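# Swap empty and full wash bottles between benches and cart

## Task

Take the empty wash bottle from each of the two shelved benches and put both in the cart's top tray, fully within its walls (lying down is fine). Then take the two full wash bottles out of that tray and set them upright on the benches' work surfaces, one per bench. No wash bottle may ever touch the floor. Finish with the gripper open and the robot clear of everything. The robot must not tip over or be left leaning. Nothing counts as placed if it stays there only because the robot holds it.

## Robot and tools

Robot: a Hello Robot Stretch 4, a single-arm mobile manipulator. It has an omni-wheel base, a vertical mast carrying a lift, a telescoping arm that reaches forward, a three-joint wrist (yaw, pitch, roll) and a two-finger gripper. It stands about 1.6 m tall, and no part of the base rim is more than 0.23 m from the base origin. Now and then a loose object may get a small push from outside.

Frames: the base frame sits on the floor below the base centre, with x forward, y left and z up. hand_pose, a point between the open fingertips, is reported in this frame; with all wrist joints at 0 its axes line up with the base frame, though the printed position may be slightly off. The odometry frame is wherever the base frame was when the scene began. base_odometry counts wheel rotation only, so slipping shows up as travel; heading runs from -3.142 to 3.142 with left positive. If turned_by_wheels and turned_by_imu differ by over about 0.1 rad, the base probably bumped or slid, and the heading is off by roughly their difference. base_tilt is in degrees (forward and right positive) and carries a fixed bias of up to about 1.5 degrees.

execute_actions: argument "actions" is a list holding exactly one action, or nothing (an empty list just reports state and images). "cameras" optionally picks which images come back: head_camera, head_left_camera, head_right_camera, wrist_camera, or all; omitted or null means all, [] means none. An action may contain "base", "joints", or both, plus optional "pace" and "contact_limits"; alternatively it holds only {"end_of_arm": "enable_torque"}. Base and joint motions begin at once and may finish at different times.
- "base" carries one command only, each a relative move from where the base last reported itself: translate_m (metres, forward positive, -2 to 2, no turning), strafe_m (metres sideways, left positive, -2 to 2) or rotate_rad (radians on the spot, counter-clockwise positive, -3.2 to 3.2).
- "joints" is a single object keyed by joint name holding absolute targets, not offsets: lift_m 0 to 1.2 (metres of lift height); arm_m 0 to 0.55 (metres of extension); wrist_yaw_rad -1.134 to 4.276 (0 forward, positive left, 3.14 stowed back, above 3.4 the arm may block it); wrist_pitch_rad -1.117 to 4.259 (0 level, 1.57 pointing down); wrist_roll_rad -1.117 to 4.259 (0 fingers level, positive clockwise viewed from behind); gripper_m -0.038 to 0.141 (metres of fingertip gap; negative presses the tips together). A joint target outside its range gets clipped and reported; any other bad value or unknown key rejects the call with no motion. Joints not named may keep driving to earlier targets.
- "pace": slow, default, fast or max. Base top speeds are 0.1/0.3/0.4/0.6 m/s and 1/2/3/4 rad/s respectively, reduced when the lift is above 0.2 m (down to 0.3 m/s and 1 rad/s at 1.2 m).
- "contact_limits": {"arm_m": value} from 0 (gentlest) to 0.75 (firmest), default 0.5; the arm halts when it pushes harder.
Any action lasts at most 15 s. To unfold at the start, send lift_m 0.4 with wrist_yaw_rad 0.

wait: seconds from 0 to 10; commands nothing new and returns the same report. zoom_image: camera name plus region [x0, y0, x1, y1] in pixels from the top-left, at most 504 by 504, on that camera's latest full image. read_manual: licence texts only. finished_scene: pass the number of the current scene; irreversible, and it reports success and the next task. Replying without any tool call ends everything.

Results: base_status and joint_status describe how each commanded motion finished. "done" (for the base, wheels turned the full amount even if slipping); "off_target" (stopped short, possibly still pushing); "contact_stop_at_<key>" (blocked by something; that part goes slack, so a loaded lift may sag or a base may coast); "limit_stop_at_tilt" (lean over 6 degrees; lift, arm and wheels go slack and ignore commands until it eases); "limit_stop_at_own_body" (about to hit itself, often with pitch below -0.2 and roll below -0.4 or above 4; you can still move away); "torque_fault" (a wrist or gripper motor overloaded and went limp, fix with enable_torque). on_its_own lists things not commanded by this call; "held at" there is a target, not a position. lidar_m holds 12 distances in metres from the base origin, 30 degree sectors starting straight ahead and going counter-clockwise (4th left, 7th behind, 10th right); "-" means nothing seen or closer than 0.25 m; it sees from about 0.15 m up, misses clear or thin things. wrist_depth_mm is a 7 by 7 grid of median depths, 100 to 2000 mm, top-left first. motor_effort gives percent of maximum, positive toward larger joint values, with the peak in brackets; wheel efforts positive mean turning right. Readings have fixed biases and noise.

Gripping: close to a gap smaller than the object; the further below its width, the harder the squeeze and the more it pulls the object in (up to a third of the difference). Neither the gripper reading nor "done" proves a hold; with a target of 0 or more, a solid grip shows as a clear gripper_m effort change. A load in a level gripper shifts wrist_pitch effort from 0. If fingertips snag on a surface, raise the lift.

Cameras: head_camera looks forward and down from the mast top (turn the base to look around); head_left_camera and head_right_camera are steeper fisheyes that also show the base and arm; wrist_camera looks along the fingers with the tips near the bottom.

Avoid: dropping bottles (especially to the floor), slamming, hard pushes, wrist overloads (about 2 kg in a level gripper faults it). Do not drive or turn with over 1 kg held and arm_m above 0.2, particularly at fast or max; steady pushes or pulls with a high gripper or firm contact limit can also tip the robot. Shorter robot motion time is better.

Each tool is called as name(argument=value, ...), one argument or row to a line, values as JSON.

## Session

execute_actions(
  actions=[],
)

Scene clock: 0.00 s.
base_odometry: x=+0.000 y=+0.000 heading=+0.000 (m, m, rad; odometry frame)
turned_by_wheels: +0.000 (rad since the last result)
turned_by_imu: +0.000 (rad since the last result)
base_tilt: forward=-0.3 right=-0.1 (deg)
lidar_m: 1.14 1.13 1.74 2.67 1.85 2.05 1.53 1.51 1.60 1.27 1.24 1.90
base_status: not commanded
joint_positions: lift_m=+0.272 arm_m=-0.001 wrist_yaw_rad=+3.238 wrist_pitch_rad=+0.022 wrist_roll_rad=-0.006 gripper_m=+0.057
joint_status: not commanded
motor_effort: lift_m=+21 arm_m=+0 wrist_yaw_rad=-3 wrist_pitch_rad=-7 wrist_roll_rad=+1 gripper_m=-5 wheel_0=+0 wheel_1=+0 wheel_2=+0 (%)
hand_pose: x=-0.1257 y=+0.0594 z=+0.4441 quat_wxyz=(-0.048, -0.011, -0.003, +0.999) (m; base frame)
wrist_depth_mm: - - 134 - - - - / - - 123 202 - - - / - - 132 202 - - - / 147 140 138 1756 - - - / 193 1618 1756 1756 1983 - - / 194 1499 202 1430 213 1576 1661 / 194 245 1060 110 1078 960 1078
pictures: head_camera, head_left_camera, head_right_camera, wrist_camera
Images, in order (width x height): head_camera 420x560, head_left_camera 420x672, head_right_camera 420x672, wrist_camera 616x392.

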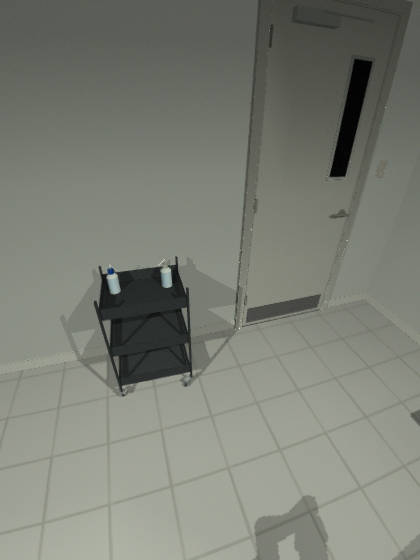

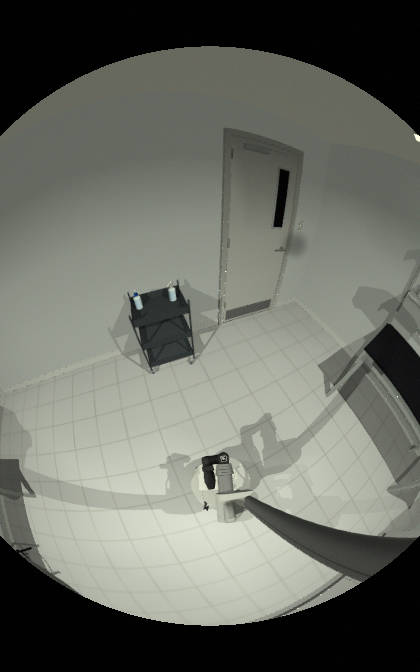

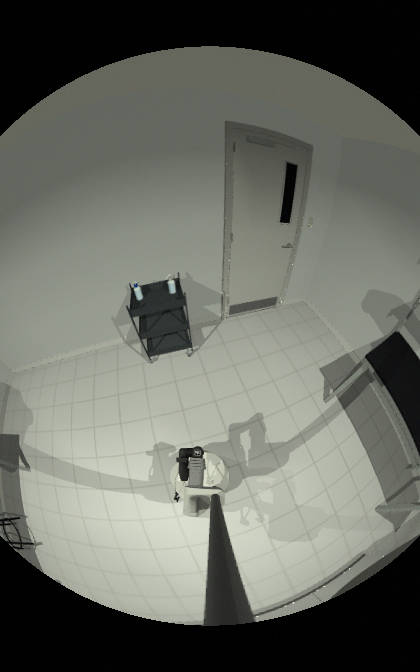

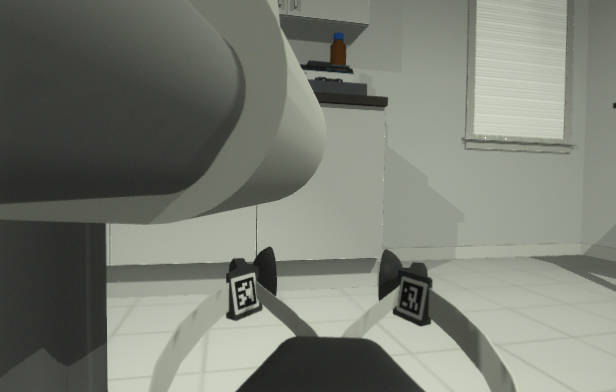

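execute_actions(
  actions=[
    {"base":{"rotate_rad":0.26},"joints":{"lift_m":0.5,"wrist_yaw_rad":0,"gripper_m":0.078,"wrist_pitch_rad":0.3},"pace":"fast"},
  ],
  cameras=[],
)

execute_actions(
  actions=[
    {"base":{"translate_m":0.52},"joints":{"lift_m":0.75,"arm_m":0.1},"pace":"fast"},
  ],
  cameras=["head_camera","wrist_camera"],
)

Scene clock: 9.73 s.
base_odometry: x=+0.000 y=+0.000 heading=+0.260 (m, m, rad; odometry frame)
turned_by_wheels: +0.260 (rad since the last result)
turned_by_imu: +0.255 (rad since the last result)
base_tilt: forward=-0.3 right=+0.0 (deg)
lidar_m: 1.13 1.17 2.03 1.84 1.88 1.64 1.53 1.54 1.35 1.24 2.11 1.68
base_status: done
joint_positions: lift_m=+0.500 arm_m=-0.001 wrist_yaw_rad=+0.000 wrist_pitch_rad=+0.302 wrist_roll_rad=-0.006 gripper_m=+0.078
joint_status: all done
motor_effort: lift_m=+26(29) arm_m=+0(0) wrist_yaw_rad=-5(9) wrist_pitch_rad=-6(6) wrist_roll_rad=+1(1) gripper_m=+0(1) wheel_0=-1(6) wheel_1=+0(8) wheel_2=+0(8) (%)
hand_pose: x=+0.4452 y=-0.0873 z=+0.5920 quat_wxyz=(+0.989, -0.003, +0.150, +0.001) (m; base frame)
wrist_depth_mm: 1229 1229 1255 1281 1281 1255 1281 / 1281 1255 891 904 1336 1336 1336 / 1336 1336 1366 1308 1397 1397 1397 / 1397 1397 1182 976 1464 1464 1499 / 1430 1464 1308 1281 1499 1464 1499 / 1205 1205 199 1098 1098 1160 1205 / 976 946 976 110 991 946 976
pictures: none
No camera images: the call's "cameras" was empty. Leave "cameras" out to get every camera's image.

Scene clock: 12.40 s.
base_odometry: x=+0.503 y=+0.134 heading=+0.260 (m, m, rad; odometry frame)
turned_by_wheels: +0.000 (rad since the last result)
turned_by_imu: -0.002 (rad since the last result)
base_tilt: forward=-0.4 right=+0.1 (deg)
lidar_m: 0.63 0.64 1.37 2.05 1.96 2.22 2.03 1.96 1.31 1.23 1.61 1.12
base_status: done
joint_positions: lift_m=+0.750 arm_m=+0.099 wrist_yaw_rad=+0.000 wrist_pitch_rad=+0.302 wrist_roll_rad=-0.006 gripper_m=+0.078
joint_status: all done
motor_effort: lift_m=+26(29) arm_m=+7(9) wrist_yaw_rad=-1(1) wrist_pitch_rad=-6(7) wrist_roll_rad=+1(1) gripper_m=-6(2) wheel_0=+0(8) wheel_1=+0(7) wheel_2=+1(14) (%)
hand_pose: x=+0.5450 y=-0.0874 z=+0.8419 quat_wxyz=(+0.989, -0.003, +0.151, +0.000) (m; base frame)
wrist_depth_mm: 661 661 676 676 683 699 707 / 683 691 707 707 715 723 732 / 723 732 732 750 759 768 759 / 741 741 768 768 788 809 788 / 597 591 661 585 820 842 842 / 488 500 199 508 345 891 878 / 370 370 377 109 904 931 931
pictures: head_camera, wrist_camera
Images, in order (width x height): head_camera 420x560, wrist_camera 616x392.

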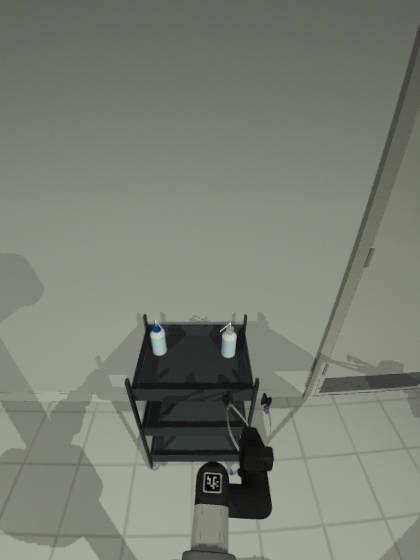

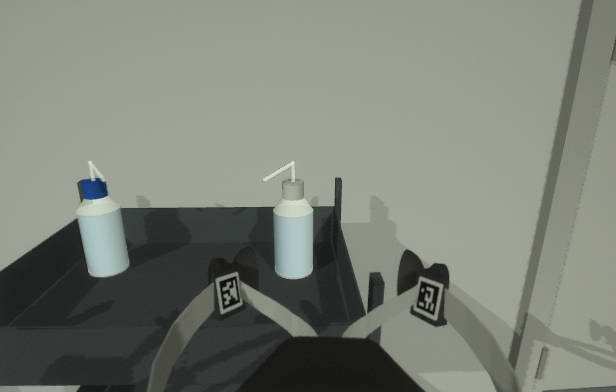

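execute_actions(
  actions=[
    {"base":{"strafe_m":0.05},"joints":{"arm_m":0.22}},
  ],
  cameras=[],
)

execute_actions(
  actions=[
    {"joints":{"lift_m":0.665,"arm_m":0.34}},
  ],
  cameras=["wrist_camera"],
)

Scene clock: 20.13 s.
base_odometry: x=+0.490 y=+0.182 heading=+0.260 (m, m, rad; odometry frame)
turned_by_wheels: +0.000 (rad since the last result)
turned_by_imu: -0.001 (rad since the last result)
base_tilt: forward=-0.3 right=-0.1 (deg)
lidar_m: 0.61 0.63 1.36 2.05 1.88 2.42 2.06 2.09 1.37 1.30 1.62 0.61
base_status: done
joint_positions: lift_m=+0.750 arm_m=+0.219 wrist_yaw_rad=+0.000 wrist_pitch_rad=+0.302 wrist_roll_rad=-0.006 gripper_m=+0.078
joint_status: all done
motor_effort: lift_m=+26(26) arm_m=+8(5) wrist_yaw_rad=-1(0) wrist_pitch_rad=-6(6) wrist_roll_rad=+2(2) gripper_m=-4(5) wheel_0=+1(10) wheel_1=-1(12) wheel_2=+0(2) (%)
hand_pose: x=+0.6650 y=-0.0874 z=+0.8419 quat_wxyz=(+0.989, -0.003, +0.151, +0.000) (m; base frame)
wrist_depth_mm: 539 544 559 564 574 580 580 / 569 574 580 591 597 609 615 / 597 603 609 615 627 634 647 / 621 621 640 640 661 676 683 / 634 564 559 445 668 707 715 / 452 477 200 459 370 732 750 / 407 392 407 110 332 768 798
pictures: none
No camera images: the call's "cameras" was empty. Leave "cameras" out to get every camera's image.

Scene clock: 21.50 s.
base_odometry: x=+0.490 y=+0.182 heading=+0.260 (m, m, rad; odometry frame)
turned_by_wheels: +0.000 (rad since the last result)
turned_by_imu: +0.000 (rad since the last result)
base_tilt: forward=-0.3 right=+0.0 (deg)
lidar_m: 0.62 0.64 1.37 2.05 1.88 2.40 2.06 2.09 1.35 1.31 1.62 0.66
base_status: not commanded
joint_positions: lift_m=+0.665 arm_m=+0.339 wrist_yaw_rad=+0.000 wrist_pitch_rad=+0.302 wrist_roll_rad=-0.006 gripper_m=+0.078
joint_status: all done
motor_effort: lift_m=+15(24) arm_m=+8(8) wrist_yaw_rad=-3(1) wrist_pitch_rad=-6(6) wrist_roll_rad=+2(1) gripper_m=-3(2) wheel_0=+1(1) wheel_1=-1(1) wheel_2=+0(0) (%)
hand_pose: x=+0.7850 y=-0.0874 z=+0.7578 quat_wxyz=(+0.989, -0.003, +0.151, +0.000) (m; base frame)
wrist_depth_mm: 439 442 449 452 459 469 473 / 459 462 466 477 480 492 496 / 477 492 492 488 504 508 517 / 496 504 508 306 525 539 539 / 421 427 424 298 421 564 574 / 340 362 200 310 276 591 603 / 290 282 293 109 276 217 647
pictures: wrist_camera
Images, in order (width x height): wrist_camera 616x392.

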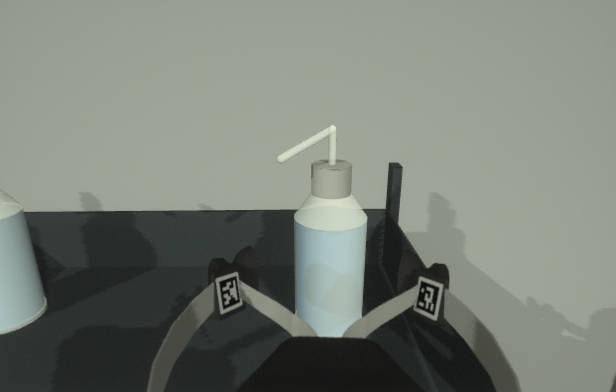

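execute_actions(
  actions=[
    {"joints":{"lift_m":0.652,"arm_m":0.436},"pace":"slow"},
  ],
  cameras=[],
)

execute_actions(
  actions=[
    {"joints":{"lift_m":0.63},"pace":"slow"},
  ],
  cameras=["wrist_camera"],
)

execute_actions(
  actions=[
    {"joints":{"gripper_m":0.015}},
  ],
  cameras=[],
)

execute_actions(
  actions=[
    {"joints":{"lift_m":0.78}},
  ],
  cameras=["wrist_camera"],
)

Scene clock: 29.97 s.
base_odometry: x=+0.490 y=+0.182 heading=+0.260 (m, m, rad; odometry frame)
turned_by_wheels: +0.000 (rad since the last result)
turned_by_imu: -0.001 (rad since the last result)
base_tilt: forward=-0.4 right=-0.1 (deg)
lidar_m: 0.61 0.63 1.38 2.05 1.90 2.43 2.05 2.07 1.37 1.28 1.62 0.65
base_status: not commanded
joint_positions: lift_m=+0.653 arm_m=+0.435 wrist_yaw_rad=+0.000 wrist_pitch_rad=+0.302 wrist_roll_rad=-0.006 gripper_m=+0.078
joint_status: all done
motor_effort: lift_m=+14(14) arm_m=+8(6) wrist_yaw_rad=-3(3) wrist_pitch_rad=-6(6) wrist_roll_rad=+2(2) gripper_m=-1(3) wheel_0=+1(1) wheel_1=-1(1) wheel_2=+0(0) (%)
hand_pose: x=+0.8809 y=-0.0874 z=+0.7449 quat_wxyz=(+0.989, -0.003, +0.151, +0.000) (m; base frame)
wrist_depth_mm: 351 357 362 366 368 373 377 / 366 373 377 382 387 389 397 / 384 389 394 397 404 410 415 / 402 407 413 204 421 430 439 / 325 329 327 200 315 455 459 / 332 334 199 196 197 473 488 / 272 264 274 109 257 200 517
pictures: none
No camera images: the call's "cameras" was empty. Leave "cameras" out to get every camera's image.

Scene clock: 30.90 s.
base_odometry: x=+0.490 y=+0.182 heading=+0.260 (m, m, rad; odometry frame)
turned_by_wheels: +0.000 (rad since the last result)
turned_by_imu: +0.000 (rad since the last result)
base_tilt: forward=-0.3 right=+0.1 (deg)
lidar_m: 0.62 0.61 1.35 2.06 1.87 2.43 2.06 2.07 1.36 1.30 1.63 0.65
base_status: not commanded
joint_positions: lift_m=+0.630 arm_m=+0.435 wrist_yaw_rad=+0.000 wrist_pitch_rad=+0.302 wrist_roll_rad=-0.006 gripper_m=+0.078
joint_status: all done
motor_effort: lift_m=+14(14) arm_m=+8(8) wrist_yaw_rad=-3(1) wrist_pitch_rad=-6(6) wrist_roll_rad=+1(1) gripper_m=-1(3) wheel_0=+1(2) wheel_1=-1(1) wheel_2=+0(0) (%)
hand_pose: x=+0.8809 y=-0.0874 z=+0.7228 quat_wxyz=(+0.989, -0.003, +0.151, +0.000) (m; base frame)
wrist_depth_mm: 353 355 362 364 370 373 377 / 368 370 377 377 387 392 397 / 382 389 397 392 399 413 415 / 394 399 407 196 320 430 436 / 322 324 324 189 216 455 459 / 301 300 200 196 197 235 492 / 242 235 244 109 245 164 512
pictures: wrist_camera
Images, in order (width x height): wrist_camera 616x392.

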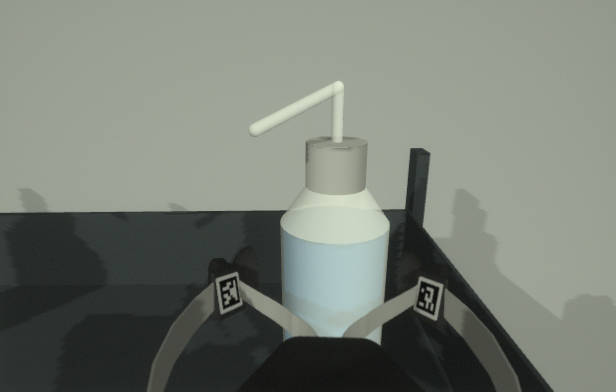

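Scene clock: 32.33 s.
base_odometry: x=+0.490 y=+0.182 heading=+0.260 (m, m, rad; odometry frame)
turned_by_wheels: +0.000 (rad since the last result)
turned_by_imu: +0.000 (rad since the last result)
base_tilt: forward=-0.2 right=+0.0 (deg)
lidar_m: 0.62 0.63 1.36 2.05 1.90 2.43 2.06 2.09 1.36 1.31 1.63 0.66
base_status: not commanded
joint_positions: lift_m=+0.630 arm_m=+0.435 wrist_yaw_rad=+0.000 wrist_pitch_rad=+0.305 wrist_roll_rad=-0.006 gripper_m=+0.015
joint_status: all done
motor_effort: lift_m=+15(15) arm_m=+8(8) wrist_yaw_rad=-1(1) wrist_pitch_rad=-15(15) wrist_roll_rad=+1(1) gripper_m=-17(24) wheel_0=+1(1) wheel_1=-1(1) wheel_2=+0(0) (%)
hand_pose: x=+0.8807 y=-0.0875 z=+0.7220 quat_wxyz=(+0.988, -0.003, +0.152, +0.000) (m; base frame)
wrist_depth_mm: 351 355 359 366 370 375 377 / 366 373 377 377 387 392 397 / 384 389 394 394 402 410 415 / 399 402 407 178 320 433 439 / 320 324 324 173 208 455 462 / 294 297 190 181 187 217 492 / 240 233 241 109 242 187 512
pictures: none
No camera images: the call's "cameras" was empty. Leave "cameras" out to get every camera's image.

Scene clock: 34.03 s.
base_odometry: x=+0.490 y=+0.182 heading=+0.260 (m, m, rad; odometry frame)
turned_by_wheels: +0.000 (rad since the last result)
turned_by_imu: +0.000 (rad since the last result)
base_tilt: forward=-0.4 right=+0.0 (deg)
lidar_m: 0.61 0.63 1.36 2.04 1.89 2.44 2.05 2.09 1.36 1.29 1.63 0.66
base_status: not commanded
joint_positions: lift_m=+0.779 arm_m=+0.435 wrist_yaw_rad=+0.000 wrist_pitch_rad=+0.306 wrist_roll_rad=-0.006 gripper_m=+0.015
joint_status: all done
motor_effort: lift_m=+28(29) arm_m=+8(8) wrist_yaw_rad=-2(2) wrist_pitch_rad=-16(16) wrist_roll_rad=+1(1) gripper_m=-23(22) wheel_0=+1(1) wheel_1=-1(1) wheel_2=+0(0) (%)
hand_pose: x=+0.8807 y=-0.0875 z=+0.8708 quat_wxyz=(+0.988, -0.003, +0.152, +0.000) (m; base frame)
wrist_depth_mm: 353 353 359 366 373 370 379 / 366 370 375 375 384 392 397 / 384 389 394 392 404 413 415 / 399 413 415 178 424 433 436 / 424 430 430 174 209 455 462 / 445 449 189 181 186 473 488 / 370 368 375 110 492 504 517
pictures: wrist_camera
Images, in order (width x height): wrist_camera 616x392.

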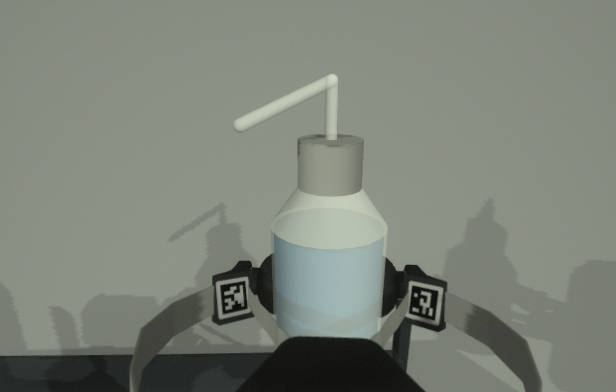

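execute_actions(
  actions=[
    {"joints":{"arm_m":0},"pace":"fast"},
  ],
  cameras=[],
)

execute_actions(
  actions=[
    {"base":{"rotate_rad":-1.8},"joints":{"lift_m":0.9}},
  ],
  cameras=["head_camera","wrist_camera"],
)

Scene clock: 40.20 s.
base_odometry: x=+0.490 y=+0.182 heading=+0.260 (m, m, rad; odometry frame)
turned_by_wheels: +0.000 (rad since the last result)
turned_by_imu: -0.001 (rad since the last result)
base_tilt: forward=-0.2 right=-0.1 (deg)
lidar_m: 0.39 0.63 1.36 2.07 1.90 2.42 2.06 2.09 1.35 1.29 1.63 0.65
base_status: not commanded
joint_positions: lift_m=+0.779 arm_m=+0.001 wrist_yaw_rad=+0.000 wrist_pitch_rad=+0.306 wrist_roll_rad=-0.006 gripper_m=+0.015
joint_status: all done
motor_effort: lift_m=+28(28) arm_m=-8(7) wrist_yaw_rad=-3(3) wrist_pitch_rad=-17(17) wrist_roll_rad=+1(1) gripper_m=-21(17) wheel_0=+1(1) wheel_1=-1(1) wheel_2=+0(0) (%)
hand_pose: x=+0.4473 y=-0.0875 z=+0.8707 quat_wxyz=(+0.988, -0.003, +0.152, +0.000) (m; base frame)
wrist_depth_mm: 732 741 759 768 768 788 788 / 778 788 798 798 820 831 809 / 809 798 831 831 854 866 854 / 842 842 854 178 891 904 904 / 878 668 723 173 208 946 946 / 473 462 190 181 186 976 1025 / 991 778 778 109 1042 1060 1060
pictures: none
No camera images: the call's "cameras" was empty. Leave "cameras" out to get every camera's image.

Scene clock: 42.37 s.
base_odometry: x=+0.490 y=+0.182 heading=-1.540 (m, m, rad; odometry frame)
turned_by_wheels: -1.800 (rad since the last result)
turned_by_imu: -1.770 (rad since the last result)
base_tilt: forward=-0.3 right=-0.1 (deg)
lidar_m: 0.37 2.05 1.23 0.62 0.60 1.17 1.96 1.89 2.09 2.03 2.03 1.54
base_status: done
joint_positions: lift_m=+0.899 arm_m=+0.001 wrist_yaw_rad=+0.000 wrist_pitch_rad=+0.306 wrist_roll_rad=-0.006 gripper_m=+0.015
joint_status: all done
motor_effort: lift_m=+27(30) arm_m=-8(8) wrist_yaw_rad=-1(3) wrist_pitch_rad=-16(18) wrist_roll_rad=+2(1) gripper_m=-16(12) wheel_0=+1(8) wheel_1=-1(7) wheel_2=-1(8) (%)
hand_pose: x=+0.4474 y=-0.0875 z=+0.9909 quat_wxyz=(+0.988, -0.003, +0.152, +0.000) (m; base frame)
wrist_depth_mm: 1576 1618 1708 1756 1983 - - / 1576 1708 1808 1863 1921 - - / 1708 1863 1808 1464 1921 1983 - / 1756 1863 1983 178 1308 - - / 1863 1921 - 174 208 - - / 1983 1921 189 181 187 1808 1863 / 1499 1430 1537 109 1537 1499 1537
pictures: head_camera, wrist_camera
Images, in order (width x height): head_camera 420x560, wrist_camera 616x392.

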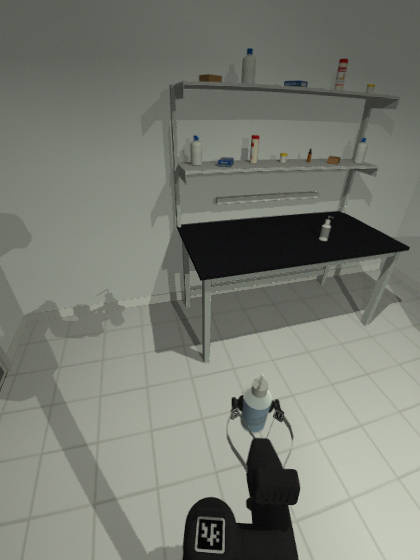

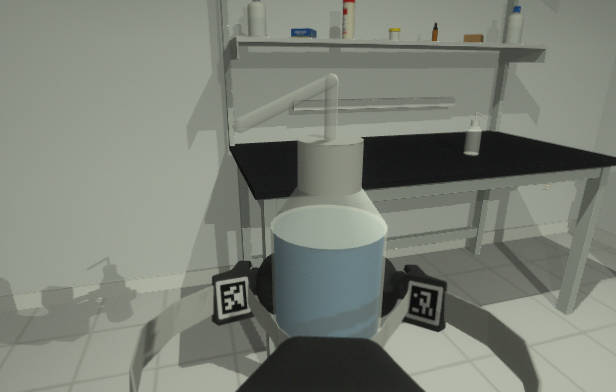

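execute_actions(
  actions=[
    {"base":{"rotate_rad":-0.2}},
  ],
  cameras=[],
)

execute_actions(
  actions=[
    {"base":{"translate_m":0.95},"joints":{"lift_m":0.78,"arm_m":0.33},"pace":"fast"},
  ],
  cameras=["head_camera","wrist_camera"],
)

Scene clock: 52.83 s.
base_odometry: x=+0.490 y=+0.182 heading=-1.740 (m, m, rad; odometry frame)
turned_by_wheels: -0.200 (rad since the last result)
turned_by_imu: -0.197 (rad since the last result)
base_tilt: forward=-0.3 right=+0.2 (deg)
lidar_m: 0.41 1.32 1.44 0.64 0.61 0.64 1.49 1.91 1.95 2.12 2.02 1.84
base_status: done
joint_positions: lift_m=+0.899 arm_m=+0.001 wrist_yaw_rad=+0.000 wrist_pitch_rad=+0.306 wrist_roll_rad=-0.006 gripper_m=+0.015
joint_status: not commanded
motor_effort: lift_m=+27(27) arm_m=-8(8) wrist_yaw_rad=-2(0) wrist_pitch_rad=-16(16) wrist_roll_rad=+1(1) gripper_m=-18(21) wheel_0=+1(7) wheel_1=+1(8) wheel_2=+2(5) (%)
hand_pose: x=+0.4474 y=-0.0875 z=+0.9909 quat_wxyz=(+0.988, -0.003, +0.152, +0.000) (m; base frame)
wrist_depth_mm: 1537 1576 1756 - - - - / 1618 1661 1863 - - - - / 1618 1756 1921 1499 1983 - - / 1708 1863 1229 178 - - - / 1756 1921 - 174 208 - - / 1863 1921 190 181 187 1808 1863 / 1499 1464 1499 109 1499 1464 1499
pictures: none
No camera images: the call's "cameras" was empty. Leave "cameras" out to get every camera's image.

Scene clock: 56.77 s.
base_odometry: x=+0.330 y=-0.754 heading=-1.739 (m, m, rad; odometry frame)
turned_by_wheels: +0.000 (rad since the last result)
turned_by_imu: -0.004 (rad since the last result)
base_tilt: forward=-0.2 right=+0.0 (deg)
lidar_m: 0.45 0.44 0.44 1.54 1.48 1.23 2.17 2.68 2.81 1.62 1.56 0.65
base_status: done
joint_positions: lift_m=+0.780 arm_m=+0.329 wrist_yaw_rad=+0.000 wrist_pitch_rad=+0.306 wrist_roll_rad=-0.006 gripper_m=+0.015
joint_status: all done
motor_effort: lift_m=+16(26) arm_m=+7(6) wrist_yaw_rad=-4(2) wrist_pitch_rad=-16(18) wrist_roll_rad=+1(2) gripper_m=-22(18) wheel_0=+1(5) wheel_1=+0(6) wheel_2=+2(8) (%)
hand_pose: x=+0.7747 y=-0.0874 z=+0.8718 quat_wxyz=(+0.988, -0.003, +0.152, +0.000) (m; base frame)
wrist_depth_mm: 634 707 768 866 960 1078 1255 / 627 691 768 842 991 1118 1366 / 676 750 831 891 1042 1138 1499 / 683 715 715 178 715 609 661 / 492 496 496 174 209 469 496 / 377 382 190 181 187 364 382 / 307 297 309 109 310 297 309
pictures: head_camera, wrist_camera
Images, in order (width x height): head_camera 420x560, wrist_camera 616x392.

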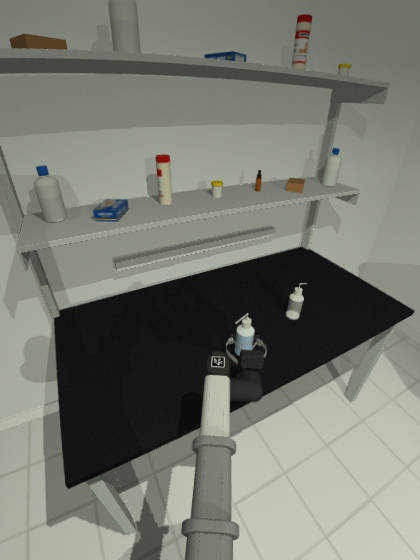

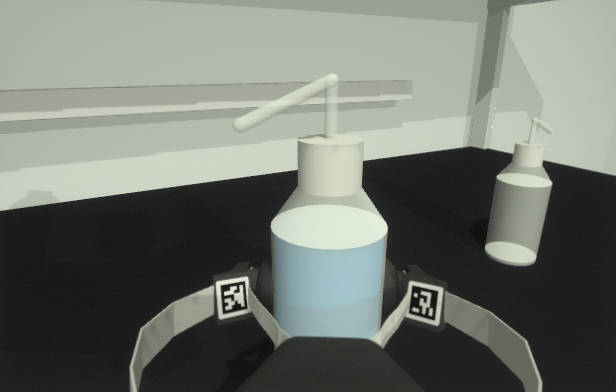

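execute_actions(
  actions=[
    {"joints":{"lift_m":0.729},"pace":"slow"},
  ],
  cameras=[],
)

execute_actions(
  actions=[
    {"joints":{"gripper_m":0.11}},
  ],
  cameras=[],
)

execute_actions(
  actions=[
    {"joints":{"arm_m":0.21,"lift_m":0.74},"pace":"fast"},
  ],
  cameras=[],
)

execute_actions(
  actions=[
    {"base":{"strafe_m":-0.24}},
  ],
  cameras=[],
)

execute_actions(
  actions=[
    {"base":{"translate_m":0.1},"joints":{"arm_m":0.36,"lift_m":0.731}},
  ],
  cameras=["wrist_camera","head_camera"],
)

Scene clock: 67.90 s.
base_odometry: x=+0.330 y=-0.754 heading=-1.739 (m, m, rad; odometry frame)
turned_by_wheels: +0.000 (rad since the last result)
turned_by_imu: -0.001 (rad since the last result)
base_tilt: forward=-0.3 right=+0.0 (deg)
lidar_m: 0.47 0.43 0.46 1.55 1.46 1.21 2.19 2.68 2.80 1.62 1.55 0.63
base_status: not commanded
joint_positions: lift_m=+0.729 arm_m=+0.329 wrist_yaw_rad=+0.000 wrist_pitch_rad=+0.306 wrist_roll_rad=-0.006 gripper_m=+0.015
joint_status: all done
motor_effort: lift_m=+16(15) arm_m=+7(7) wrist_yaw_rad=-2(2) wrist_pitch_rad=-16(16) wrist_roll_rad=+1(1) gripper_m=-19(18) wheel_0=+1(1) wheel_1=+0(0) wheel_2=+2(2) (%)
hand_pose: x=+0.7747 y=-0.0874 z=+0.8208 quat_wxyz=(+0.988, -0.003, +0.152, +0.000) (m; base frame)
wrist_depth_mm: 634 699 768 842 960 1078 1308 / 597 699 778 798 991 1118 1366 / 683 741 809 750 976 854 798 / 549 549 559 178 559 469 512 / 384 384 384 174 208 389 387 / 296 296 190 181 187 282 297 / 238 231 240 109 239 231 239
pictures: none
No camera images: the call's "cameras" was empty. Leave "cameras" out to get every camera's image.

Scene clock: 69.67 s.
base_odometry: x=+0.330 y=-0.754 heading=-1.739 (m, m, rad; odometry frame)
turned_by_wheels: +0.000 (rad since the last result)
turned_by_imu: +0.000 (rad since the last result)
base_tilt: forward=-0.3 right=-0.1 (deg)
lidar_m: 0.46 0.44 0.46 1.53 1.48 1.22 2.20 2.67 2.83 1.61 1.56 0.65
base_status: not commanded
joint_positions: lift_m=+0.729 arm_m=+0.329 wrist_yaw_rad=+0.000 wrist_pitch_rad=+0.303 wrist_roll_rad=-0.006 gripper_m=+0.110
joint_status: all done
motor_effort: lift_m=+16(16) arm_m=+7(7) wrist_yaw_rad=-2(2) wrist_pitch_rad=-8(16) wrist_roll_rad=+1(1) gripper_m=-3(19) wheel_0=+1(1) wheel_1=+0(0) wheel_2=+2(2) (%)
hand_pose: x=+0.7750 y=-0.0874 z=+0.8216 quat_wxyz=(+0.989, -0.003, +0.151, +0.000) (m; base frame)
wrist_depth_mm: 634 691 759 854 960 1060 1255 / 603 661 732 809 991 1118 1336 / 683 750 809 768 1008 891 842 / 564 564 569 190 564 480 521 / 392 392 394 188 373 394 394 / 298 301 206 193 204 274 300 / 242 234 243 110 243 235 242
pictures: none
No camera images: the call's "cameras" was empty. Leave "cameras" out to get every camera's image.

Scene clock: 70.83 s.
base_odometry: x=+0.330 y=-0.754 heading=-1.739 (m, m, rad; odometry frame)
turned_by_wheels: +0.000 (rad since the last result)
turned_by_imu: +0.000 (rad since the last result)
base_tilt: forward=-0.3 right=+0.1 (deg)
lidar_m: 0.45 0.42 0.46 1.53 1.49 1.22 2.18 2.67 2.82 1.61 1.55 0.65
base_status: not commanded
joint_positions: lift_m=+0.740 arm_m=+0.211 wrist_yaw_rad=+0.000 wrist_pitch_rad=+0.303 wrist_roll_rad=-0.006 gripper_m=+0.110
joint_status: all done
motor_effort: lift_m=+26(26) arm_m=-8(8) wrist_yaw_rad=-1(4) wrist_pitch_rad=-7(7) wrist_roll_rad=+2(1) gripper_m=+1(0) wheel_0=+1(1) wheel_1=+0(0) wheel_2=+2(2) (%)
hand_pose: x=+0.6576 y=-0.0875 z=+0.8318 quat_wxyz=(+0.989, -0.003, +0.151, +0.000) (m; base frame)
wrist_depth_mm: 723 778 878 960 1078 1205 1430 / 715 788 866 960 1138 1255 1537 / 768 842 917 931 1078 831 1576 / 603 597 603 306 597 554 609 / 415 418 418 324 418 418 415 / 315 317 206 320 293 291 317 / 256 247 257 109 258 248 286
pictures: none
No camera images: the call's "cameras" was empty. Leave "cameras" out to get every camera's image.

Scene clock: 72.93 s.
base_odometry: x=+0.094 y=-0.714 heading=-1.739 (m, m, rad; odometry frame)
turned_by_wheels: +0.000 (rad since the last result)
turned_by_imu: +0.000 (rad since the last result)
base_tilt: forward=-0.3 right=-0.1 (deg)
lidar_m: 0.59 0.55 0.59 1.76 1.67 1.34 2.45 2.54 1.97 1.40 1.33 0.82
base_status: done
joint_positions: lift_m=+0.740 arm_m=+0.211 wrist_yaw_rad=+0.000 wrist_pitch_rad=+0.303 wrist_roll_rad=-0.006 gripper_m=+0.110
joint_status: not commanded
motor_effort: lift_m=+26(26) arm_m=-7(7) wrist_yaw_rad=-3(0) wrist_pitch_rad=-7(7) wrist_roll_rad=+1(1) gripper_m=-2(3) wheel_0=+0(13) wheel_1=+0(7) wheel_2=+0(1) (%)
hand_pose: x=+0.6576 y=-0.0874 z=+0.8318 quat_wxyz=(+0.989, -0.003, +0.151, +0.000) (m; base frame)
wrist_depth_mm: 820 878 991 1098 1205 1366 1576 / 809 891 976 1138 1255 1464 1537 / 820 931 1025 820 1078 1464 1618 / 317 603 603 564 597 597 609 / 332 389 413 418 415 449 580 / 317 317 206 324 342 1430 1464 / 256 257 283 109 1336 1255 820
pictures: none
No camera images: the call's "cameras" was empty. Leave "cameras" out to get every camera's image.

Scene clock: 74.47 s.
base_odometry: x=+0.077 y=-0.813 heading=-1.739 (m, m, rad; odometry frame)
turned_by_wheels: +0.000 (rad since the last result)
turned_by_imu: -0.001 (rad since the last result)
base_tilt: forward=-0.3 right=-0.1 (deg)
lidar_m: 0.49 0.47 0.49 1.82 1.74 1.46 2.54 2.63 1.89 1.37 1.30 0.72
base_status: done
joint_positions: lift_m=+0.731 arm_m=+0.359 wrist_yaw_rad=+0.000 wrist_pitch_rad=+0.303 wrist_roll_rad=-0.006 gripper_m=+0.110
joint_status: all done
motor_effort: lift_m=+15(25) arm_m=+7(9) wrist_yaw_rad=-3(1) wrist_pitch_rad=-7(7) wrist_roll_rad=+2(1) gripper_m=-1(2) wheel_0=+2(6) wheel_1=+0(12) wheel_2=+1(8) (%)
hand_pose: x=+0.8050 y=-0.0874 z=+0.8238 quat_wxyz=(+0.989, -0.003, +0.151, +0.000) (m; base frame)
wrist_depth_mm: 654 707 778 866 960 1118 1281 / 615 683 750 904 976 1182 1336 / 691 750 831 320 991 1229 1499 / 564 569 569 312 569 585 574 / 394 397 397 330 399 399 399 / 303 303 206 306 278 277 303 / 244 236 246 109 246 236 246
pictures: head_camera, wrist_camera
Images, in order (width x height): head_camera 420x560, wrist_camera 616x392.

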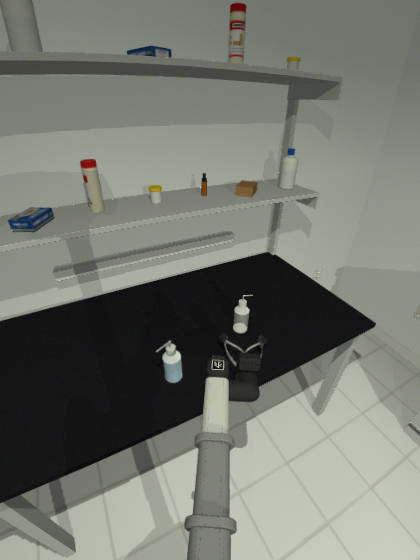

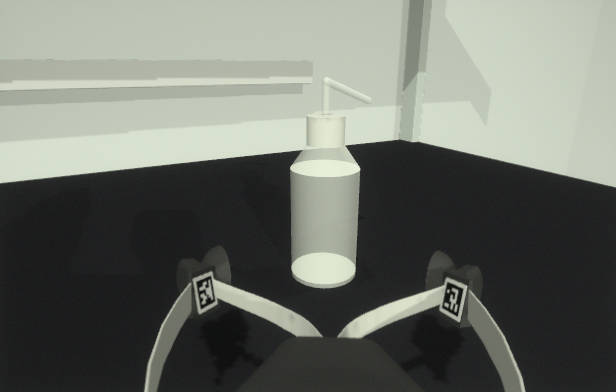

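execute_actions(
  actions=[
    {"joints":{"arm_m":0.478}},
  ],
  cameras=[],
)

execute_actions(
  actions=[
    {"joints":{"gripper_m":0.02}},
  ],
  cameras=[],
)

execute_actions(
  actions=[
    {"joints":{"lift_m":0.78}},
  ],
  cameras=["wrist_camera"],
)

execute_actions(
  actions=[
    {"base":{"translate_m":-0.995},"joints":{"arm_m":0},"pace":"fast"},
  ],
  cameras=[],
)

execute_actions(
  actions=[
    {"base":{"rotate_rad":2.0}},
  ],
  cameras=[],
)

execute_actions(
  actions=[
    {"base":{"translate_m":0.24},"joints":{"arm_m":0.42}},
  ],
  cameras=["wrist_camera","head_camera"],
)

Scene clock: 87.97 s.
base_odometry: x=+0.077 y=-0.813 heading=-1.739 (m, m, rad; odometry frame)
turned_by_wheels: +0.000 (rad since the last result)
turned_by_imu: -0.001 (rad since the last result)
base_tilt: forward=-0.4 right=-0.1 (deg)
lidar_m: 0.51 0.47 0.49 1.81 1.73 1.45 2.53 2.65 1.86 1.37 1.30 0.71
base_status: not commanded
joint_positions: lift_m=+0.731 arm_m=+0.477 wrist_yaw_rad=+0.000 wrist_pitch_rad=+0.303 wrist_roll_rad=-0.006 gripper_m=+0.110
joint_status: all done
motor_effort: lift_m=+15(15) arm_m=+8(8) wrist_yaw_rad=-2(2) wrist_pitch_rad=-7(7) wrist_roll_rad=+2(1) gripper_m=+0(1) wheel_0=+2(2) wheel_1=+0(0) wheel_2=+0(0) (%)
hand_pose: x=+0.9229 y=-0.0874 z=+0.8238 quat_wxyz=(+0.989, -0.003, +0.151, +0.000) (m; base frame)
wrist_depth_mm: 564 615 676 750 820 976 1118 / 521 580 647 768 854 1025 1182 / 609 661 732 788 878 1098 1281 / 574 569 574 197 574 574 574 / 397 394 397 194 375 399 397 / 303 303 207 200 213 277 303 / 245 236 246 110 246 236 245
pictures: none
No camera images: the call's "cameras" was empty. Leave "cameras" out to get every camera's image.

Scene clock: 89.70 s.
base_odometry: x=+0.077 y=-0.813 heading=-1.739 (m, m, rad; odometry frame)
turned_by_wheels: +0.000 (rad since the last result)
turned_by_imu: +0.000 (rad since the last result)
base_tilt: forward=-0.3 right=-0.1 (deg)
lidar_m: 0.50 0.46 0.50 1.80 1.72 1.43 2.52 2.63 1.87 1.34 1.31 0.68
base_status: not commanded
joint_positions: lift_m=+0.731 arm_m=+0.477 wrist_yaw_rad=+0.000 wrist_pitch_rad=+0.303 wrist_roll_rad=-0.006 gripper_m=+0.020
joint_status: all done
motor_effort: lift_m=+15(15) arm_m=+8(8) wrist_yaw_rad=-3(3) wrist_pitch_rad=-7(8) wrist_roll_rad=+1(1) gripper_m=-17(18) wheel_0=+2(1) wheel_1=+0(0) wheel_2=+1(0) (%)
hand_pose: x=+0.9229 y=-0.0874 z=+0.8238 quat_wxyz=(+0.989, -0.003, +0.151, +0.000) (m; base frame)
wrist_depth_mm: 564 615 676 750 820 976 1118 / 525 580 647 759 866 1042 1229 / 597 654 732 788 891 1098 1308 / 574 569 564 186 569 580 574 / 394 394 397 182 211 392 397 / 303 301 190 189 192 290 303 / 243 236 245 110 246 236 245
pictures: none
No camera images: the call's "cameras" was empty. Leave "cameras" out to get every camera's image.

Scene clock: 90.80 s.
base_odometry: x=+0.077 y=-0.813 heading=-1.739 (m, m, rad; odometry frame)
turned_by_wheels: +0.000 (rad since the last result)
turned_by_imu: +0.000 (rad since the last result)
base_tilt: forward=-0.4 right=+0.1 (deg)
lidar_m: 0.52 0.46 0.49 1.81 1.72 1.43 2.54 2.63 1.88 1.37 1.31 0.71
base_status: not commanded
joint_positions: lift_m=+0.779 arm_m=+0.477 wrist_yaw_rad=+0.000 wrist_pitch_rad=+0.303 wrist_roll_rad=-0.006 gripper_m=+0.020
joint_status: all done
motor_effort: lift_m=+27(28) arm_m=+7(8) wrist_yaw_rad=-3(1) wrist_pitch_rad=-8(7) wrist_roll_rad=+1(1) gripper_m=-19(21) wheel_0=+2(2) wheel_1=+0(0) wheel_2=+0(0) (%)
hand_pose: x=+0.9229 y=-0.0874 z=+0.8718 quat_wxyz=(+0.989, -0.003, +0.151, +0.000) (m; base frame)
wrist_depth_mm: 564 615 676 750 842 960 1138 / 559 621 683 750 854 1042 1205 / 597 654 732 778 917 1078 1281 / 627 668 723 186 732 732 1366 / 500 504 500 182 210 504 508 / 382 384 189 189 191 366 384 / 307 300 310 109 310 298 310
pictures: wrist_camera
Images, in order (width x height): wrist_camera 616x392.

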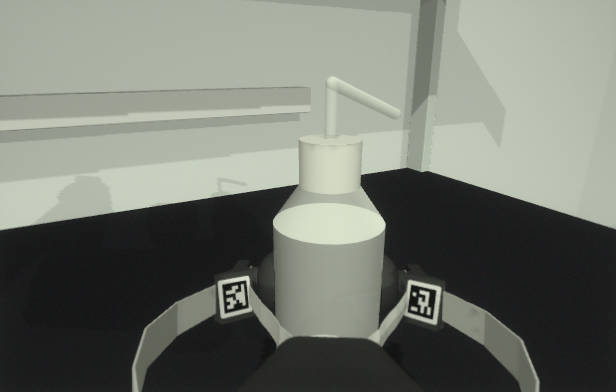

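Scene clock: 94.70 s.
base_odometry: x=+0.244 y=+0.168 heading=-1.739 (m, m, rad; odometry frame)
turned_by_wheels: +0.000 (rad since the last result)
turned_by_imu: +0.003 (rad since the last result)
base_tilt: forward=-0.2 right=+0.1 (deg)
lidar_m: 0.42 1.33 1.79 0.88 0.84 1.34 1.84 1.79 1.87 1.88 1.80 1.86
base_status: done
joint_positions: lift_m=+0.780 arm_m=+0.001 wrist_yaw_rad=+0.000 wrist_pitch_rad=+0.303 wrist_roll_rad=-0.006 gripper_m=+0.020
joint_status: all done
motor_effort: lift_m=+26(27) arm_m=-7(7) wrist_yaw_rad=-1(4) wrist_pitch_rad=-8(8) wrist_roll_rad=+1(1) gripper_m=-17(16) wheel_0=-1(8) wheel_1=-2(8) wheel_2=-1(13) (%)
hand_pose: x=+0.4476 y=-0.0875 z=+0.8717 quat_wxyz=(+0.989, -0.003, +0.151, +0.000) (m; base frame)
wrist_depth_mm: 1537 1708 1921 - - - - / 1576 1756 1983 - - - - / 1661 1308 1336 1336 1808 - 1576 / 1756 1863 - 185 - - 1661 / 1808 1983 - 182 210 - 1661 / 1661 1576 190 189 193 1618 1618 / 1366 1281 1336 110 1366 1308 1366
pictures: none
No camera images: the call's "cameras" was empty. Leave "cameras" out to get every camera's image.

Scene clock: 96.97 s.
base_odometry: x=+0.244 y=+0.168 heading=+0.261 (m, m, rad; odometry frame)
turned_by_wheels: +2.000 (rad since the last result)
turned_by_imu: +1.967 (rad since the last result)
base_tilt: forward=-0.4 right=+0.0 (deg)
lidar_m: 0.40 1.29 1.68 1.80 1.81 2.36 1.81 1.85 1.44 1.33 1.98 0.91
base_status: done
joint_positions: lift_m=+0.780 arm_m=+0.001 wrist_yaw_rad=+0.000 wrist_pitch_rad=+0.303 wrist_roll_rad=-0.006 gripper_m=+0.020
joint_status: not commanded
motor_effort: lift_m=+26(26) arm_m=-8(7) wrist_yaw_rad=-4(5) wrist_pitch_rad=-8(8) wrist_roll_rad=+2(2) gripper_m=-21(18) wheel_0=+1(7) wheel_1=-1(10) wheel_2=+1(10) (%)
hand_pose: x=+0.4476 y=-0.0874 z=+0.8717 quat_wxyz=(+0.989, -0.003, +0.151, +0.001) (m; base frame)
wrist_depth_mm: 960 946 976 1008 991 1008 1008 / 991 991 1025 1008 1060 1042 1042 / 1042 1060 1078 1060 1098 1098 1138 / 1078 1118 917 186 1098 1160 1160 / 1138 1138 699 182 209 1229 1229 / 1182 1229 190 189 192 1281 1308 / 1281 1255 798 110 1308 1281 1366
pictures: none
No camera images: the call's "cameras" was empty. Leave "cameras" out to get every camera's image.

Scene clock: 99.30 s.
base_odometry: x=+0.476 y=+0.230 heading=+0.261 (m, m, rad; odometry frame)
turned_by_wheels: +0.000 (rad since the last result)
turned_by_imu: -0.001 (rad since the last result)
base_tilt: forward=-0.4 right=+0.1 (deg)
lidar_m: 0.61 0.64 1.36 2.22 1.85 2.34 2.04 2.10 1.39 1.35 1.64 0.66
base_status: done
joint_positions: lift_m=+0.780 arm_m=+0.419 wrist_yaw_rad=+0.000 wrist_pitch_rad=+0.303 wrist_roll_rad=-0.006 gripper_m=+0.020
joint_status: all done
motor_effort: lift_m=+26(26) arm_m=+8(7) wrist_yaw_rad=-4(4) wrist_pitch_rad=-7(8) wrist_roll_rad=+1(1) gripper_m=-19(19) wheel_0=+2(5) wheel_1=+2(6) wheel_2=+0(10) (%)
hand_pose: x=+0.8649 y=-0.0874 z=+0.8718 quat_wxyz=(+0.989, -0.003, +0.151, +0.001) (m; base frame)
wrist_depth_mm: 362 368 373 377 382 389 389 / 379 384 389 392 399 404 407 / 397 402 407 404 415 424 430 / 415 421 427 186 439 449 452 / 439 442 445 182 210 473 477 / 455 462 189 189 192 492 508 / 377 379 387 110 387 512 535
pictures: head_camera, wrist_camera
Images, in order (width x height): head_camera 420x560, wrist_camera 616x392.

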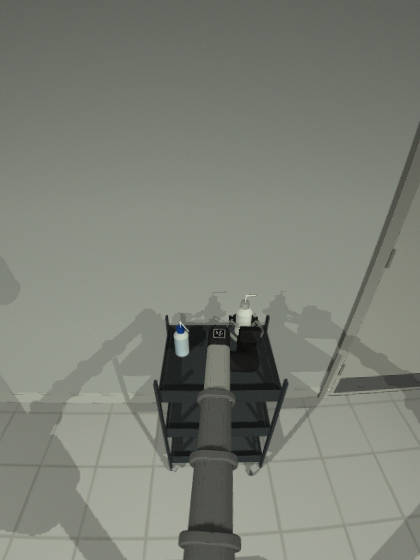

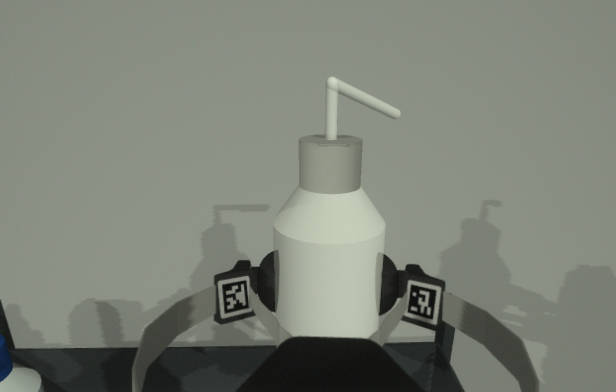

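execute_actions(
  actions=[
    {"joints":{"lift_m":0.632}},
  ],
  cameras=[],
)

execute_actions(
  actions=[
    {"joints":{"gripper_m":0.078}},
  ],
  cameras=[],
)

execute_actions(
  actions=[
    {"joints":{"arm_m":0.3,"lift_m":0.67}},
  ],
  cameras=[],
)

execute_actions(
  actions=[
    {"base":{"strafe_m":0.24}},
  ],
  cameras=["wrist_camera","head_camera"],
)

Scene clock: 108.33 s.
base_odometry: x=+0.476 y=+0.230 heading=+0.261 (m, m, rad; odometry frame)
turned_by_wheels: +0.000 (rad since the last result)
turned_by_imu: -0.001 (rad since the last result)
base_tilt: forward=-0.3 right=+0.0 (deg)
lidar_m: 0.62 0.63 1.34 2.21 1.85 2.36 2.05 2.11 1.40 1.34 1.63 0.65
base_status: not commanded
joint_positions: lift_m=+0.632 arm_m=+0.419 wrist_yaw_rad=+0.000 wrist_pitch_rad=+0.303 wrist_roll_rad=-0.006 gripper_m=+0.020
joint_status: all done
motor_effort: lift_m=+15(25) arm_m=+8(8) wrist_yaw_rad=-3(4) wrist_pitch_rad=-8(8) wrist_roll_rad=+2(1) gripper_m=-19(19) wheel_0=+2(1) wheel_1=+1(1) wheel_2=+0(0) (%)
hand_pose: x=+0.8649 y=-0.0874 z=+0.7247 quat_wxyz=(+0.989, -0.003, +0.151, +0.001) (m; base frame)
wrist_depth_mm: 364 368 375 377 384 387 389 / 379 384 387 394 399 404 413 / 394 402 407 404 418 424 430 / 410 418 418 186 427 442 452 / 336 340 342 182 209 307 477 / 291 306 190 190 192 237 213 / 244 237 247 109 246 237 202
pictures: none
No camera images: the call's "cameras" was empty. Leave "cameras" out to get every camera's image.

Scene clock: 109.70 s.
base_odometry: x=+0.476 y=+0.230 heading=+0.261 (m, m, rad; odometry frame)
turned_by_wheels: +0.000 (rad since the last result)
turned_by_imu: +0.000 (rad since the last result)
base_tilt: forward=-0.3 right=+0.1 (deg)
lidar_m: 0.62 0.64 1.36 2.21 1.88 2.37 2.03 2.09 1.38 1.33 1.63 0.65
base_status: not commanded
joint_positions: lift_m=+0.632 arm_m=+0.419 wrist_yaw_rad=+0.000 wrist_pitch_rad=+0.303 wrist_roll_rad=-0.006 gripper_m=+0.078
joint_status: all done
motor_effort: lift_m=+15(15) arm_m=+8(8) wrist_yaw_rad=-4(3) wrist_pitch_rad=-7(8) wrist_roll_rad=+1(1) gripper_m=-6(20) wheel_0=+2(1) wheel_1=+2(1) wheel_2=+0(0) (%)
hand_pose: x=+0.8649 y=-0.0874 z=+0.7247 quat_wxyz=(+0.989, -0.003, +0.151, +0.001) (m; base frame)
wrist_depth_mm: 364 368 373 377 379 384 389 / 377 382 392 392 399 402 410 / 394 399 407 404 418 421 430 / 410 418 421 192 427 439 452 / 336 342 342 189 340 307 477 / 290 304 200 198 199 251 213 / 246 238 247 110 246 237 208
pictures: none
No camera images: the call's "cameras" was empty. Leave "cameras" out to get every camera's image.

Scene clock: 111.07 s.
base_odometry: x=+0.476 y=+0.230 heading=+0.261 (m, m, rad; odometry frame)
turned_by_wheels: +0.000 (rad since the last result)
turned_by_imu: +0.000 (rad since the last result)
base_tilt: forward=-0.3 right=+0.0 (deg)
lidar_m: 0.61 0.65 1.34 2.21 1.85 2.37 2.05 2.08 1.41 1.36 1.62 0.64
base_status: not commanded
joint_positions: lift_m=+0.670 arm_m=+0.301 wrist_yaw_rad=+0.000 wrist_pitch_rad=+0.303 wrist_roll_rad=-0.006 gripper_m=+0.078
joint_status: all done
motor_effort: lift_m=+27(28) arm_m=-8(6) wrist_yaw_rad=-2(3) wrist_pitch_rad=-7(7) wrist_roll_rad=+1(1) gripper_m=-2(0) wheel_0=+2(2) wheel_1=+2(1) wheel_2=+0(0) (%)
hand_pose: x=+0.7476 y=-0.0874 z=+0.7617 quat_wxyz=(+0.989, -0.003, +0.151, +0.000) (m; base frame)
wrist_depth_mm: 469 477 480 484 492 496 504 / 488 492 504 508 512 525 525 / 508 512 521 530 539 549 554 / 338 530 539 325 554 580 585 / 345 452 462 325 452 591 609 / 351 368 200 340 336 283 647 / 296 285 297 109 298 266 238
pictures: none
No camera images: the call's "cameras" was empty. Leave "cameras" out to get every camera's image.

Scene clock: 113.17 s.
base_odometry: x=+0.414 y=+0.462 heading=+0.261 (m, m, rad; odometry frame)
turned_by_wheels: +0.000 (rad since the last result)
turned_by_imu: -0.001 (rad since the last result)
base_tilt: forward=-0.4 right=+0.1 (deg)
lidar_m: 0.61 1.03 1.32 2.32 1.62 2.04 2.07 2.09 1.66 1.60 1.61 0.65
base_status: done
joint_positions: lift_m=+0.670 arm_m=+0.301 wrist_yaw_rad=+0.000 wrist_pitch_rad=+0.303 wrist_roll_rad=-0.006 gripper_m=+0.078
joint_status: not commanded
motor_effort: lift_m=+26(27) arm_m=-8(8) wrist_yaw_rad=-2(2) wrist_pitch_rad=-8(7) wrist_roll_rad=+1(1) gripper_m=+0(5) wheel_0=+0(9) wheel_1=-1(6) wheel_2=+0(2) (%)
hand_pose: x=+0.7476 y=-0.0874 z=+0.7618 quat_wxyz=(+0.989, -0.003, +0.151, +0.000) (m; base frame)
wrist_depth_mm: 445 449 459 462 469 473 477 / 466 473 477 484 496 500 504 / 484 496 504 504 512 521 525 / 508 521 525 329 530 539 539 / 535 549 544 334 455 455 338 / 564 574 200 343 336 351 338 / 597 597 603 109 298 287 297
pictures: head_camera, wrist_camera
Images, in order (width x height): head_camera 420x560, wrist_camera 616x392.

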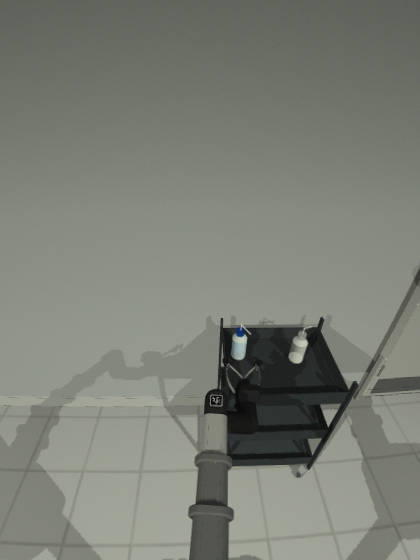

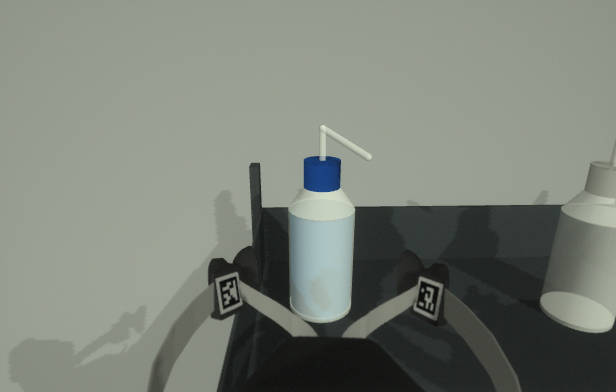

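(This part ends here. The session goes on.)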